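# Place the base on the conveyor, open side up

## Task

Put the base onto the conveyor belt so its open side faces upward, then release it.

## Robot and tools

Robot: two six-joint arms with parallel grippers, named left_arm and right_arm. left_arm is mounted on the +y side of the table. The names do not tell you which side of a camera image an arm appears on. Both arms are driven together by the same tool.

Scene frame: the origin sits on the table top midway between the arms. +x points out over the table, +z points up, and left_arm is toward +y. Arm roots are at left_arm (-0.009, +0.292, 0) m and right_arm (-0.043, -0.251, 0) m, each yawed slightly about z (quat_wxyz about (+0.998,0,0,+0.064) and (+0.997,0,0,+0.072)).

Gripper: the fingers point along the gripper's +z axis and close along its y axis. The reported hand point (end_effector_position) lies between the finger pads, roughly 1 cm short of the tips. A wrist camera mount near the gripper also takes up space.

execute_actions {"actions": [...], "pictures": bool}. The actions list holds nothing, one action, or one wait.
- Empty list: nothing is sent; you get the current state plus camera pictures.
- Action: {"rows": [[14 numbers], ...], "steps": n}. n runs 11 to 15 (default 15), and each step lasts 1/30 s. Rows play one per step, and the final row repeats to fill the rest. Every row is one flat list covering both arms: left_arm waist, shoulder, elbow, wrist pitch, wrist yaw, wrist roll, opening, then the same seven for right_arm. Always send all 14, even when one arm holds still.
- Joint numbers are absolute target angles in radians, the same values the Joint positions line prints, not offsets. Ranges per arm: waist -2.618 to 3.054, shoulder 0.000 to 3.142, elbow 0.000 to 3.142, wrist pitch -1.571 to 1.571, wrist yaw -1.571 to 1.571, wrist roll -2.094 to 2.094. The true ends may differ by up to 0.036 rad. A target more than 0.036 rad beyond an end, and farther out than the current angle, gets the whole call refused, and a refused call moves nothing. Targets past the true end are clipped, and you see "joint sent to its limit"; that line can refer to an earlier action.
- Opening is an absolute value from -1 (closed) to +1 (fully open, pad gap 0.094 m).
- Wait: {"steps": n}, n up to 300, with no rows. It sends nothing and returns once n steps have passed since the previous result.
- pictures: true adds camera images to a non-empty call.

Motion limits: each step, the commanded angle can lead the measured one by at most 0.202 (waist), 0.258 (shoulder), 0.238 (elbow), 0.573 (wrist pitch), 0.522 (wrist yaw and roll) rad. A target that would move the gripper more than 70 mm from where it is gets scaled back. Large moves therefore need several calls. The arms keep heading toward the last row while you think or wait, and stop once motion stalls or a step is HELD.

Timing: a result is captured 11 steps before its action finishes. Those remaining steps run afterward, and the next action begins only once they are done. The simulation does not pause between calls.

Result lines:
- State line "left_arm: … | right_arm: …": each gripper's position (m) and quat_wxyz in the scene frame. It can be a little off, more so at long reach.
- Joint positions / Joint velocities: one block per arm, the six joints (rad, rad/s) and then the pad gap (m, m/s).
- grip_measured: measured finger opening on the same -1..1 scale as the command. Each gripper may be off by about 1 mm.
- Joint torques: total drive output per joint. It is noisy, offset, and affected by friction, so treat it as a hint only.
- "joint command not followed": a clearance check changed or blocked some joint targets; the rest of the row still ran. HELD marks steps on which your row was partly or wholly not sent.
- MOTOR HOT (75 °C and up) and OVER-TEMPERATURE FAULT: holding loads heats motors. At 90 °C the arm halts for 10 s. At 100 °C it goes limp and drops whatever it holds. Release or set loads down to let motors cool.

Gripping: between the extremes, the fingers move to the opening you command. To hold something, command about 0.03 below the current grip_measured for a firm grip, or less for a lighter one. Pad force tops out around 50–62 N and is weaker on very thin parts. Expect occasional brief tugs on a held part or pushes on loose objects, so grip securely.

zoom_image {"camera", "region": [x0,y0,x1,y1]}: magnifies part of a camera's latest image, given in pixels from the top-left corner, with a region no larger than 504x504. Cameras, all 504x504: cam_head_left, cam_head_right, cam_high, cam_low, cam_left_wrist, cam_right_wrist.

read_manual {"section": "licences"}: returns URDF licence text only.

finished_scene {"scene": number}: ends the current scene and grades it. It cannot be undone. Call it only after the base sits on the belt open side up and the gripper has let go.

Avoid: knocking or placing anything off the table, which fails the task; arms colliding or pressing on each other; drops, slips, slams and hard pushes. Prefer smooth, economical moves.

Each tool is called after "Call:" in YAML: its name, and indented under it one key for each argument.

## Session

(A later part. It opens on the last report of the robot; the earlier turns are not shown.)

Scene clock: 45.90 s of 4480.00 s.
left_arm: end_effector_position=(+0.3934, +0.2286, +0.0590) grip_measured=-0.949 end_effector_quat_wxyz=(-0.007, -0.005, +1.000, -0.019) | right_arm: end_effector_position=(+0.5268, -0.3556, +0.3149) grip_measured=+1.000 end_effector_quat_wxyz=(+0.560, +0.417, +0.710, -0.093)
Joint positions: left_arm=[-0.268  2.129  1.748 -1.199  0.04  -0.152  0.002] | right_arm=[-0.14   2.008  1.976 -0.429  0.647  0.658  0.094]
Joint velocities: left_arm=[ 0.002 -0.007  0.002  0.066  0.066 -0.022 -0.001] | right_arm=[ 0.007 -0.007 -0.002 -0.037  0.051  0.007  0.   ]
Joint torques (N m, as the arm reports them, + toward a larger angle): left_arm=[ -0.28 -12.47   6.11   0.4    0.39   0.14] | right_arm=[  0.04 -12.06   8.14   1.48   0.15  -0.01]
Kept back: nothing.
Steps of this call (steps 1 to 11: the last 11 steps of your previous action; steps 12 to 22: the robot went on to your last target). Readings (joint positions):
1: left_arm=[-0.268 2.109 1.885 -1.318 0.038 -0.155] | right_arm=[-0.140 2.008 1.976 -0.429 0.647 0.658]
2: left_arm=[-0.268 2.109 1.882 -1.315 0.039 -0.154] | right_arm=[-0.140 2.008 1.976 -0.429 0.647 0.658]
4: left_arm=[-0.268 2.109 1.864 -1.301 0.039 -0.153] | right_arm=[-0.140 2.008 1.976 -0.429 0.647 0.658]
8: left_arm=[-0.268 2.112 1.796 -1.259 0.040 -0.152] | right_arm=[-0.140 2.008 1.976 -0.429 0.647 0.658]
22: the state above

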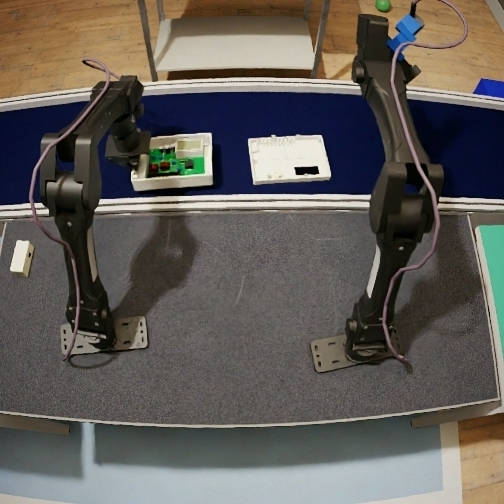

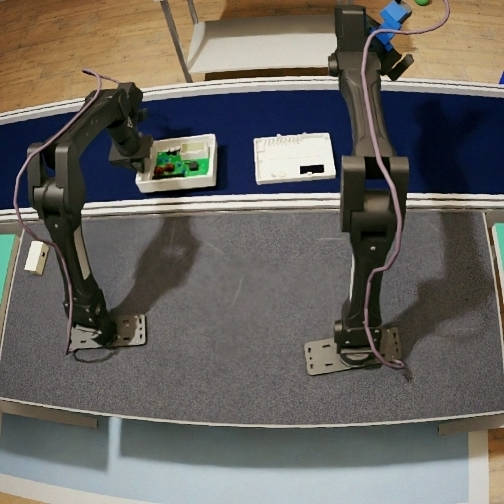

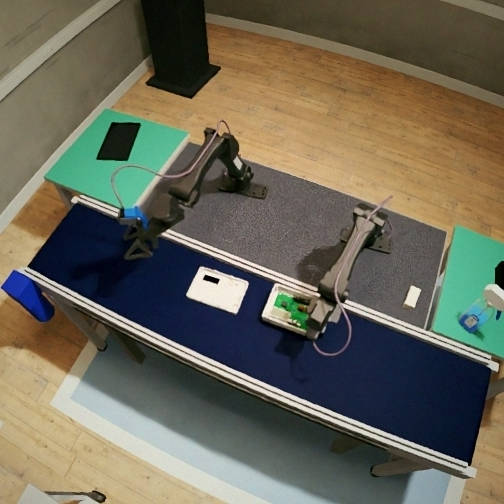

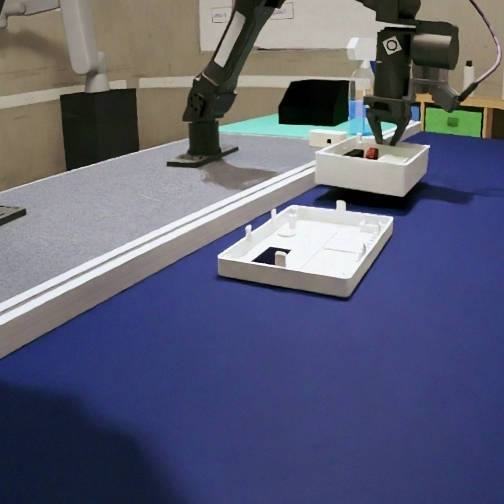

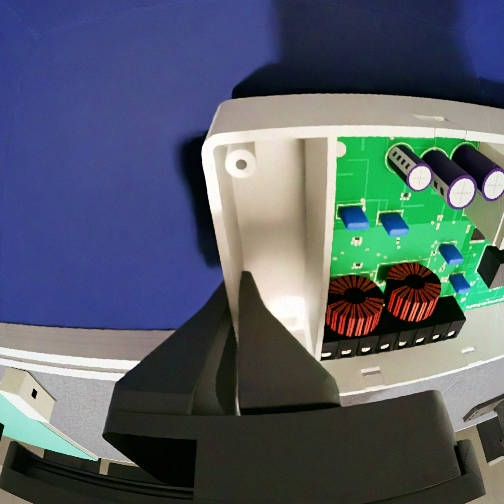

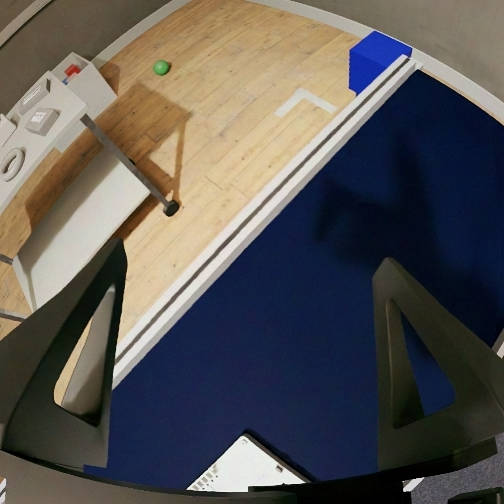

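Call:
execute_actions:
  actions:
    - {"rows": [ [-0.272,2.102,1.755,-1.169,0.070,-0.140,-0.99,-0.14,2.008,1.976,-0.429,0.647,0.658,1], [-0.272,2.105,1.755,-1.165,0.070,-0.140,-0.99,-0.14,2.008,1.976,-0.429,0.647,0.658,1], [-0.272,2.108,1.755,-1.160,0.070,-0.140,-0.99,-0.14,2.008,1.976,-0.429,0.647,0.658,1], [-0.272,2.111,1.755,-1.155,0.070,-0.140,-0.99,-0.14,2.008,1.976,-0.429,0.647,0.658,1], [-0.272,2.114,1.755,-1.150,0.070,-0.140,-0.99,-0.14,2.008,1.976,-0.429,0.647,0.658,1], [-0.272,2.117,1.755,-1.145,0.070,-0.140,-0.99,-0.14,2.008,1.976,-0.429,0.647,0.658,1], [-0.272,2.120,1.755,-1.140,0.070,-0.140,-0.99,-0.14,2.008,1.976,-0.429,0.647,0.658,1], [-0.272,2.123,1.755,-1.135,0.070,-0.140,-0.99,-0.14,2.008,1.976,-0.429,0.647,0.658,1], [-0.272,2.126,1.755,-1.130,0.070,-0.140,-0.99,-0.14,2.008,1.976,-0.429,0.647,0.658,1], [-0.272,2.129,1.755,-1.125,0.070,-0.140,-0.99,-0.14,2.008,1.976,-0.429,0.647,0.658,1], [-0.272,2.132,1.755,-1.120,0.070,-0.140,-0.99,-0.14,2.008,1.976,-0.429,0.647,0.658,1], [-0.272,2.135,1.755,-1.115,0.070,-0.140,-0.99,-0.14,2.008,1.976,-0.429,0.647,0.658,1], [-0.272,2.138,1.755,-1.111,0.070,-0.140,-0.99,-0.14,2.008,1.976,-0.429,0.647,0.658,1], [-0.272,2.141,1.755,-1.107,0.070,-0.140,-0.99,-0.14,2.008,1.976,-0.429,0.647,0.658,1], [-0.272,2.143,1.755,-1.103,0.070,-0.140,-0.99,-0.14,2.008,1.976,-0.429,0.647,0.658,1] ], "steps": 15}

Call:
execute_actions:
  actions:
    - {"rows": [ [-0.272,2.145,1.755,-1.100,0.070,-0.140,-0.99,-0.14,2.008,1.976,-0.429,0.647,0.658,1], [-0.272,2.147,1.755,-1.098,0.070,-0.140,-0.99,-0.14,2.008,1.976,-0.429,0.647,0.658,1], [-0.272,2.149,1.755,-1.096,0.070,-0.140,-0.99,-0.14,2.008,1.976,-0.429,0.647,0.658,1], [-0.272,2.151,1.755,-1.094,0.070,-0.140,-0.99,-0.14,2.008,1.976,-0.429,0.647,0.658,1], [-0.272,2.153,1.755,-1.092,0.070,-0.140,-0.99,-0.14,2.008,1.976,-0.429,0.647,0.658,1], [-0.272,2.155,1.755,-1.090,0.070,-0.140,-0.99,-0.14,2.008,1.976,-0.429,0.647,0.658,1], [-0.272,2.157,1.755,-1.089,0.070,-0.140,-0.99,-0.14,2.008,1.976,-0.429,0.647,0.658,1], [-0.272,2.159,1.755,-1.088,0.070,-0.140,-0.99,-0.14,2.008,1.976,-0.429,0.647,0.658,1], [-0.272,2.161,1.755,-1.087,0.070,-0.140,-0.99,-0.14,2.008,1.976,-0.429,0.647,0.658,1], [-0.272,2.163,1.755,-1.086,0.070,-0.140,-0.99,-0.14,2.008,1.976,-0.429,0.647,0.658,1], [-0.272,2.165,1.755,-1.085,0.070,-0.140,-0.99,-0.14,2.008,1.976,-0.429,0.647,0.658,1], [-0.272,2.167,1.755,-1.084,0.070,-0.140,-0.99,-0.14,2.008,1.976,-0.429,0.647,0.658,1], [-0.272,2.169,1.755,-1.083,0.070,-0.140,-0.99,-0.14,2.008,1.976,-0.429,0.647,0.658,1], [-0.272,2.171,1.755,-1.083,0.070,-0.140,-0.99,-0.14,2.008,1.976,-0.429,0.647,0.658,1], [-0.272,2.172,1.755,-1.083,0.070,-0.140,-0.99,-0.14,2.008,1.976,-0.429,0.647,0.658,1] ], "steps": 15}

Call:
execute_actions:
  actions:
    - {"steps": 18}
  pictures: true

Call:
zoom_image:
  camera: "cam_low"
  region: [270, 60, 470, 240]

Scene clock: 50.40 s of 4480.00 s.
left_arm: end_effector_position=(+0.3949, +0.2283, +0.0590) grip_measured=-0.949 end_effector_quat_wxyz=(-0.004, -0.005, +1.000, -0.020) | right_arm: end_effector_position=(+0.5268, -0.3556, +0.3149) grip_measured=+1.000 end_effector_quat_wxyz=(+0.560, +0.417, +0.710, -0.093)
Joint positions: left_arm=[-0.268  2.129  1.748 -1.193  0.04  -0.152  0.002] | right_arm=[-0.14   2.008  1.976 -0.429  0.647  0.658  0.094]
Joint velocities: left_arm=[-0.022 -0.002 -0.002  0.095 -0.007 -0.11   0.001] | right_arm=[ 0.002 -0.017  0.007  0.007 -0.066  0.007  0.   ]
Joint torques (N m, as the arm reports them, + toward a larger angle): left_arm=[ -0.27 -11.62   6.22   0.45   0.39   0.14] | right_arm=[  0.03 -12.09   8.13   1.49   0.15  -0.01]
Steps of this call (steps 1 to 30: the robot went on to your last target; steps 31 to 90: nothing new was sent; then 1.37 s passed at rest; steps 91 to 94: the first 4 steps of this action). Readings (joint positions):
91: left_arm=[-0.268 2.129 1.748 -1.197 0.040 -0.152] | right_arm=[-0.140 2.008 1.976 -0.429 0.647 0.658]
92: left_arm=[-0.268 2.129 1.748 -1.196 0.040 -0.152] | right_arm=[-0.140 2.008 1.976 -0.429 0.647 0.658]
94: the state above

Scene clock: 50.90 s of 4480.00 s.
left_arm: end_effector_position=(+0.4070, +0.2266, +0.0434) grip_measured=-0.949 end_effector_quat_wxyz=(+0.006, -0.005, +1.000, -0.021) | right_arm: end_effector_position=(+0.5268, -0.3556, +0.3149) grip_measured=+1.000 end_effector_quat_wxyz=(+0.560, +0.417, +0.710, -0.093)
Joint positions: left_arm=[-0.268  2.169  1.748 -1.133  0.04  -0.152  0.002] | right_arm=[-0.14   2.008  1.976 -0.429  0.647  0.658  0.094]
Joint velocities: left_arm=[ 0.012  0.037 -0.007  0.095 -0.037  0.066 -0.   ] | right_arm=[-0.007  0.002 -0.002 -0.022 -0.066 -0.007  0.   ]
Joint torques (N m, as the arm reports them, + toward a larger angle): left_arm=[ -0.27 -12.13   6.2    0.46   0.4    0.13] | right_arm=[  0.03 -12.08   8.12   1.48   0.16   0.  ]
Steps of this call (steps 1 to 11: the last 11 steps of your previous action; steps 12 to 15: the first 4 steps of this action). Readings (joint positions):
12: left_arm=[-0.268 2.160 1.748 -1.144 0.040 -0.152] | right_arm=[-0.140 2.008 1.976 -0.429 0.647 0.658]
13: left_arm=[-0.268 2.164 1.748 -1.140 0.040 -0.152] | right_arm=[-0.140 2.008 1.976 -0.429 0.647 0.658]
15: the state above

Scene clock: 51.50 s of 4480.00 s.
left_arm: end_effector_position=(+0.4109, +0.2261, +0.0395) grip_measured=-0.949 end_effector_quat_wxyz=(+0.010, -0.005, +1.000, -0.022) | right_arm: end_effector_position=(+0.5268, -0.3556, +0.3149) grip_measured=+1.000 end_effector_quat_wxyz=(+0.560, +0.417, +0.710, -0.093)
Joint positions: left_arm=[-0.268  2.178  1.748 -1.114  0.04  -0.151  0.002] | right_arm=[-0.14   2.008  1.976 -0.429  0.647  0.658  0.094]
Joint velocities: left_arm=[-0.002 -0.007 -0.002 -0.007  0.037  0.037  0.   ] | right_arm=[ 0.012 -0.007 -0.007 -0.022 -0.007 -0.037  0.   ]
Joint torques (N m, as the arm reports them, + toward a larger angle): left_arm=[ -0.3  -11.15   6.21   0.52   0.4    0.14] | right_arm=[  0.03 -12.08   8.14   1.48   0.15   0.  ]
Kept back: nothing.
Steps of this call (steps 1 to 11: the last 11 steps of your previous action; steps 12 to 18: the robot went on to your last target). Readings (joint positions):
1: left_arm=[-0.268 2.170 1.748 -1.130 0.040 -0.152] | right_arm=[-0.140 2.008 1.976 -0.429 0.647 0.658]
2: left_arm=[-0.268 2.172 1.748 -1.128 0.040 -0.152] | right_arm=[-0.140 2.008 1.976 -0.429 0.647 0.658]
4: left_arm=[-0.268 2.174 1.748 -1.123 0.040 -0.152] | right_arm=[-0.140 2.008 1.976 -0.429 0.647 0.658]
8: left_arm=[-0.268 2.178 1.748 -1.118 0.040 -0.152] | right_arm=[-0.140 2.008 1.976 -0.429 0.647 0.658]
18: the state above

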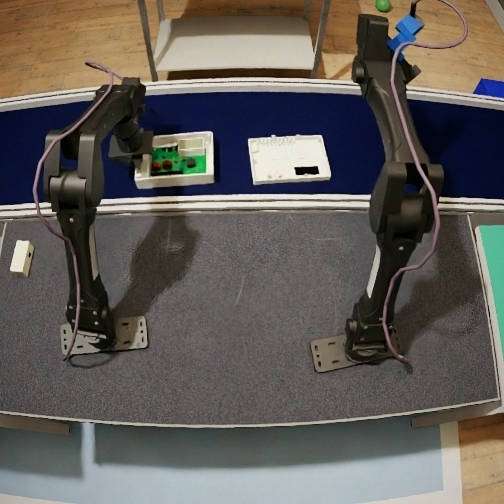

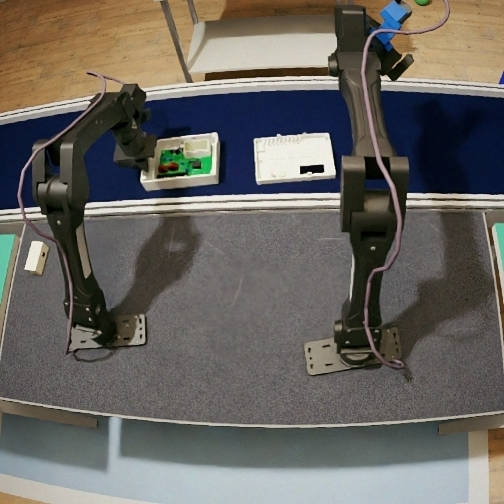

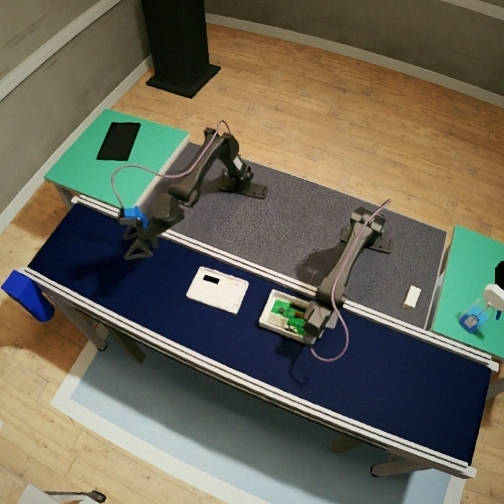

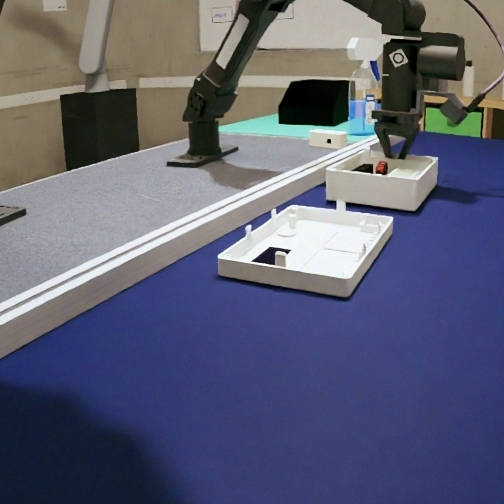

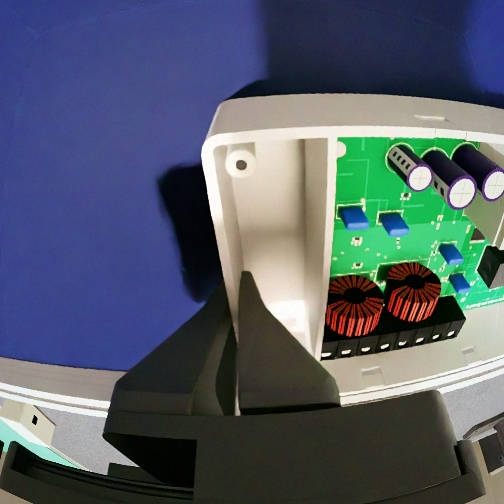

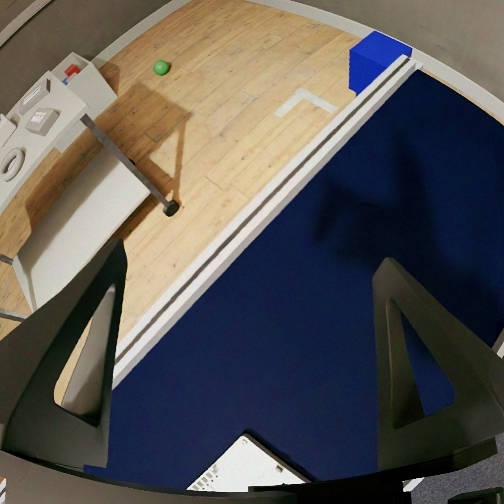

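Region (270, 60, 470, 240) of cam_low's 504x504 image, scaled by 2.520, with more detail than that image has; it fills the top 454 rows of this view, and the rest is white.

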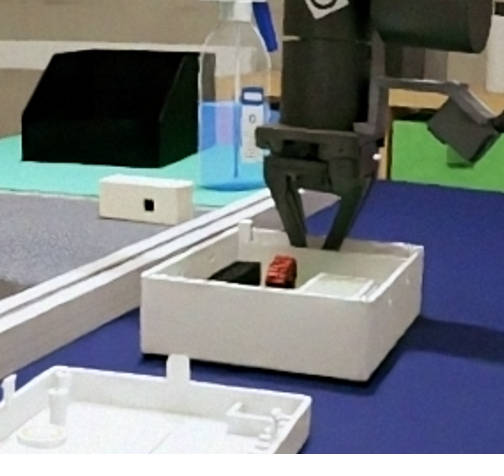

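Call:
execute_actions:
  actions:
    - {"rows": [ [-0.270,2.173,1.755,-1.088,0.064,-0.143,-0.99,-0.14,2.008,1.976,-0.429,0.647,0.658,1], [-0.270,2.174,1.755,-1.092,0.058,-0.146,-0.99,-0.14,2.008,1.976,-0.429,0.647,0.658,1], [-0.270,2.175,1.755,-1.096,0.052,-0.149,-0.99,-0.14,2.008,1.976,-0.429,0.647,0.658,1], [-0.270,2.176,1.755,-1.100,0.046,-0.151,-0.99,-0.14,2.008,1.976,-0.429,0.647,0.658,1], [-0.270,2.176,1.755,-1.103,0.041,-0.151,-0.98,-0.14,2.008,1.976,-0.429,0.647,0.658,1], [-0.270,2.176,1.755,-1.105,0.036,-0.151,-0.97,-0.14,2.008,1.976,-0.429,0.647,0.658,1], [-0.270,2.176,1.755,-1.105,0.032,-0.151,-0.96,-0.14,2.008,1.976,-0.429,0.647,0.658,1], [-0.270,2.175,1.755,-1.105,0.030,-0.151,-0.95,-0.14,2.008,1.976,-0.429,0.647,0.658,1], [-0.270,2.173,1.757,-1.105,0.030,-0.151,-0.94,-0.14,2.008,1.976,-0.429,0.647,0.658,1], [-0.270,2.171,1.759,-1.105,0.030,-0.151,-0.92,-0.14,2.008,1.976,-0.429,0.647,0.658,1], [-0.270,2.169,1.761,-1.105,0.030,-0.151,-0.89,-0.14,2.008,1.976,-0.429,0.647,0.658,1], [-0.270,2.167,1.763,-1.105,0.030,-0.151,-0.85,-0.14,2.008,1.976,-0.429,0.647,0.658,1], [-0.270,2.165,1.765,-1.105,0.030,-0.151,-0.80,-0.14,2.008,1.976,-0.429,0.647,0.658,1], [-0.270,2.165,1.767,-1.107,0.030,-0.151,-0.75,-0.14,2.008,1.976,-0.429,0.647,0.658,1], [-0.270,2.165,1.770,-1.110,0.030,-0.151,-0.70,-0.14,2.008,1.976,-0.429,0.647,0.658,1] ], "steps": 15}

Call:
execute_actions:
  actions:
    - {"rows": [ [-0.270,2.165,1.773,-1.116,0.030,-0.151,-0.68,-0.14,2.008,1.976,-0.429,0.647,0.658,1], [-0.270,2.165,1.779,-1.125,0.030,-0.151,-0.68,-0.14,2.008,1.976,-0.429,0.647,0.658,1], [-0.270,2.165,1.789,-1.137,0.030,-0.151,-0.68,-0.14,2.008,1.976,-0.429,0.647,0.658,1], [-0.270,2.165,1.802,-1.151,0.030,-0.151,-0.68,-0.14,2.008,1.976,-0.429,0.647,0.658,1], [-0.270,2.165,1.818,-1.168,0.030,-0.151,-0.68,-0.14,2.008,1.976,-0.429,0.647,0.658,1], [-0.270,2.165,1.835,-1.186,0.030,-0.151,-0.68,-0.14,2.008,1.976,-0.429,0.647,0.658,1], [-0.270,2.165,1.853,-1.204,0.030,-0.151,-0.68,-0.14,2.008,1.976,-0.429,0.647,0.658,1], [-0.270,2.165,1.872,-1.223,0.030,-0.151,-0.68,-0.14,2.008,1.976,-0.429,0.647,0.658,1], [-0.270,2.165,1.890,-1.241,0.030,-0.151,-0.68,-0.14,2.008,1.976,-0.429,0.647,0.658,1], [-0.270,2.165,1.907,-1.257,0.030,-0.151,-0.68,-0.14,2.008,1.976,-0.429,0.647,0.658,1], [-0.270,2.165,1.923,-1.271,0.030,-0.151,-0.68,-0.14,2.008,1.976,-0.429,0.647,0.658,1], [-0.270,2.165,1.936,-1.283,0.030,-0.151,-0.68,-0.14,2.008,1.976,-0.429,0.647,0.658,1], [-0.270,2.165,1.946,-1.292,0.030,-0.151,-0.68,-0.14,2.008,1.976,-0.429,0.647,0.658,1], [-0.270,2.165,1.953,-1.298,0.030,-0.151,-0.68,-0.14,2.008,1.976,-0.429,0.647,0.658,1], [-0.270,2.165,1.955,-1.300,0.030,-0.151,-0.68,-0.14,2.008,1.976,-0.429,0.647,0.658,1] ], "steps": 15}

Call:
execute_actions:
  actions:
    - {"steps": 18}
  pictures: true

Scene clock: 53.87 s of 4480.00 s.
left_arm: end_effector_position=(+0.4109, +0.2262, +0.0395) grip_measured=-0.949 end_effector_quat_wxyz=(+0.010, -0.005, +1.000, -0.021) | right_arm: end_effector_position=(+0.5268, -0.3556, +0.3149) grip_measured=+1.000 end_effector_quat_wxyz=(+0.560, +0.417, +0.710, -0.093)
Joint positions: left_arm=[-0.268  2.178  1.748 -1.114  0.039 -0.151  0.002] | right_arm=[-0.14   2.008  1.976 -0.429  0.647  0.658  0.094]
Joint velocities: left_arm=[ 0.002 -0.007 -0.007  0.066 -0.066 -0.022  0.   ] | right_arm=[-0.012 -0.002  0.002 -0.081 -0.022  0.051  0.   ]
Joint torques (N m, as the arm reports them, + toward a larger angle): left_arm=[ -0.1  -10.79   6.22   0.38   0.13   0.01] | right_arm=[  0.05 -12.08   8.12   1.47   0.15  -0.01]
Steps of this call (steps 1 to 15: the robot went on to your last target; steps 16 to 67: nothing new was sent; steps 68 to 71: the first 4 steps of this action). Readings (joint positions):
68: left_arm=[-0.268 2.178 1.748 -1.114 0.040 -0.151] | right_arm=[-0.140 2.008 1.976 -0.429 0.647 0.658]
69: left_arm=[-0.268 2.178 1.748 -1.114 0.040 -0.151] | right_arm=[-0.140 2.008 1.976 -0.429 0.647 0.658]
71: the state above

Scene clock: 54.37 s of 4480.00 s.
left_arm: end_effector_position=(+0.4110, +0.2276, +0.0409) grip_measured=-0.682 end_effector_quat_wxyz=(+0.010, -0.005, +1.000, -0.018) | right_arm: end_effector_position=(+0.5268, -0.3556, +0.3149) grip_measured=+1.000 end_effector_quat_wxyz=(+0.560, +0.417, +0.710, -0.093)
Joint positions: left_arm=[-0.268  2.178  1.754 -1.121  0.032 -0.151  0.015] | right_arm=[-0.14   2.008  1.976 -0.429  0.647  0.658  0.094]
Joint velocities: left_arm=[ 0.002 -0.002  0.149 -0.242 -0.037 -0.007  0.   ] | right_arm=[-0.002  0.012  0.007  0.051 -0.007  0.022  0.   ]
Joint torques (N m, as the arm reports them, + toward a larger angle): left_arm=[ -0.15 -11.66   8.8    0.24  -0.01   0.01] | right_arm=[  0.03 -12.08   8.14   1.48   0.15  -0.01]
Steps of this call (steps 1 to 11: the last 11 steps of your previous action; steps 12 to 15: the first 4 steps of this action). Readings (joint positions):
12: left_arm=[-0.268 2.178 1.748 -1.114 0.032 -0.151] | right_arm=[-0.140 2.008 1.976 -0.429 0.647 0.658]
13: left_arm=[-0.268 2.178 1.748 -1.114 0.032 -0.151] | right_arm=[-0.140 2.008 1.976 -0.429 0.647 0.658]
15: the state above

Scene clock: 54.97 s of 4480.00 s.
left_arm: end_effector_position=(+0.4191, +0.2264, +0.0843) grip_measured=-0.682 end_effector_quat_wxyz=(+0.018, -0.005, +1.000, -0.019) | right_arm: end_effector_position=(+0.5268, -0.3556, +0.3149) grip_measured=+1.000 end_effector_quat_wxyz=(+0.560, +0.417, +0.710, -0.093)
Joint positions: left_arm=[-0.268  2.178  1.927 -1.278  0.032 -0.151  0.015] | right_arm=[-0.14   2.008  1.976 -0.429  0.647  0.658  0.094]
Joint velocities: left_arm=[-0.007 -0.012  0.002 -0.066  0.037  0.051 -0.001] | right_arm=[ 0.012 -0.002  0.012  0.037  0.022  0.007  0.   ]
Joint torques (N m, as the arm reports them, + toward a larger angle): left_arm=[ -0.12 -11.68   7.98   0.19   0.     0.  ] | right_arm=[  0.04 -12.07   8.12   1.48   0.16  -0.01]
Kept back: nothing.
Steps of this call (steps 1 to 11: the last 11 steps of your previous action; steps 12 to 18: the robot went on to your last target). Readings (joint positions):
1: left_arm=[-0.268 2.178 1.762 -1.129 0.032 -0.151] | right_arm=[-0.140 2.008 1.976 -0.429 0.647 0.658]
2: left_arm=[-0.268 2.178 1.774 -1.140 0.032 -0.151] | right_arm=[-0.140 2.008 1.976 -0.429 0.647 0.658]
4: left_arm=[-0.268 2.178 1.807 -1.164 0.032 -0.151] | right_arm=[-0.140 2.008 1.976 -0.429 0.647 0.658]
8: left_arm=[-0.268 2.178 1.882 -1.213 0.032 -0.151] | right_arm=[-0.140 2.008 1.976 -0.429 0.647 0.658]
18: the state above

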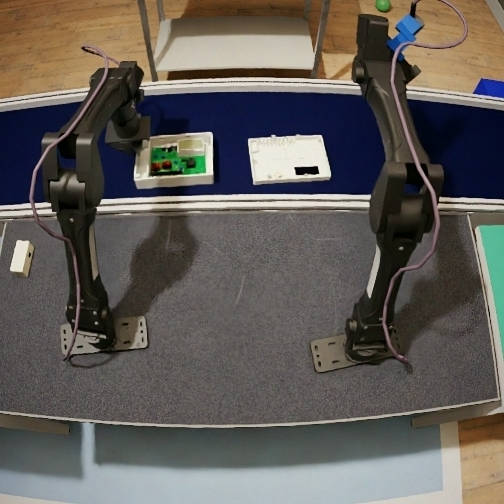

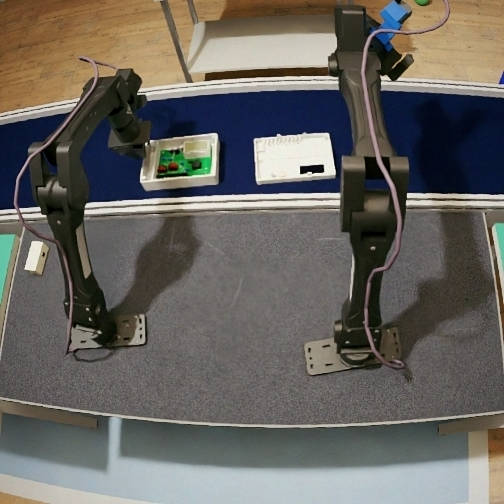

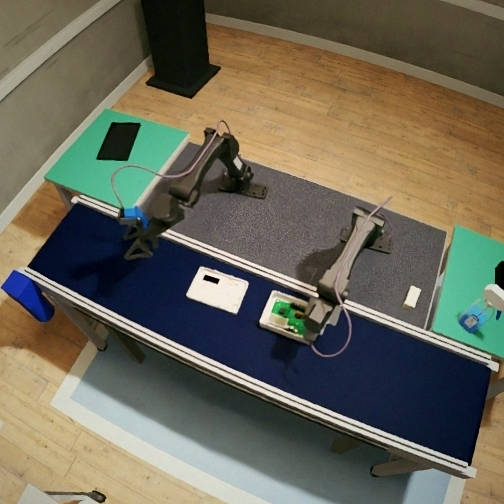

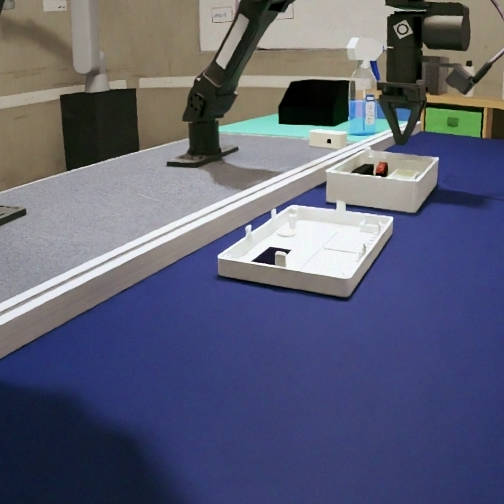

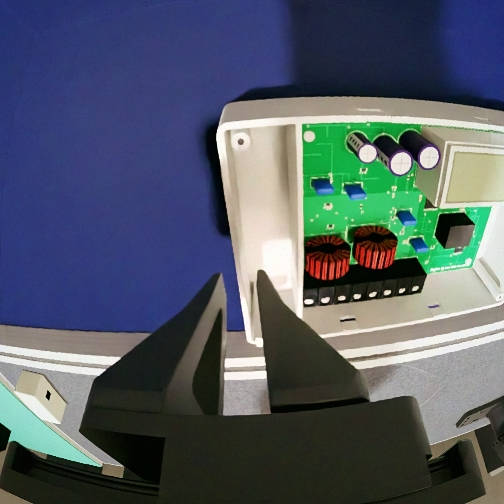

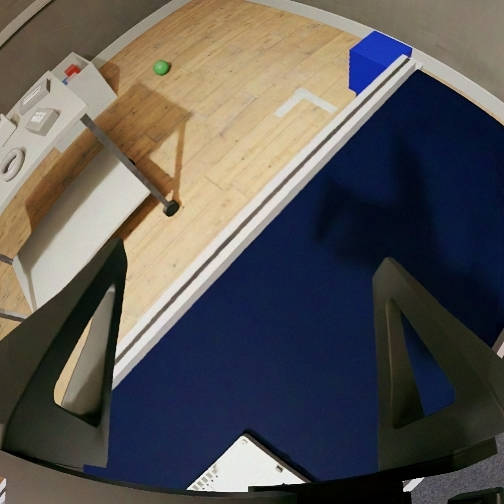

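The base is resting flat on the belt, open side up, and the gripper is clear of it.

Call:
finished_scene:
  scene: 1

The scene is finished: the task was done.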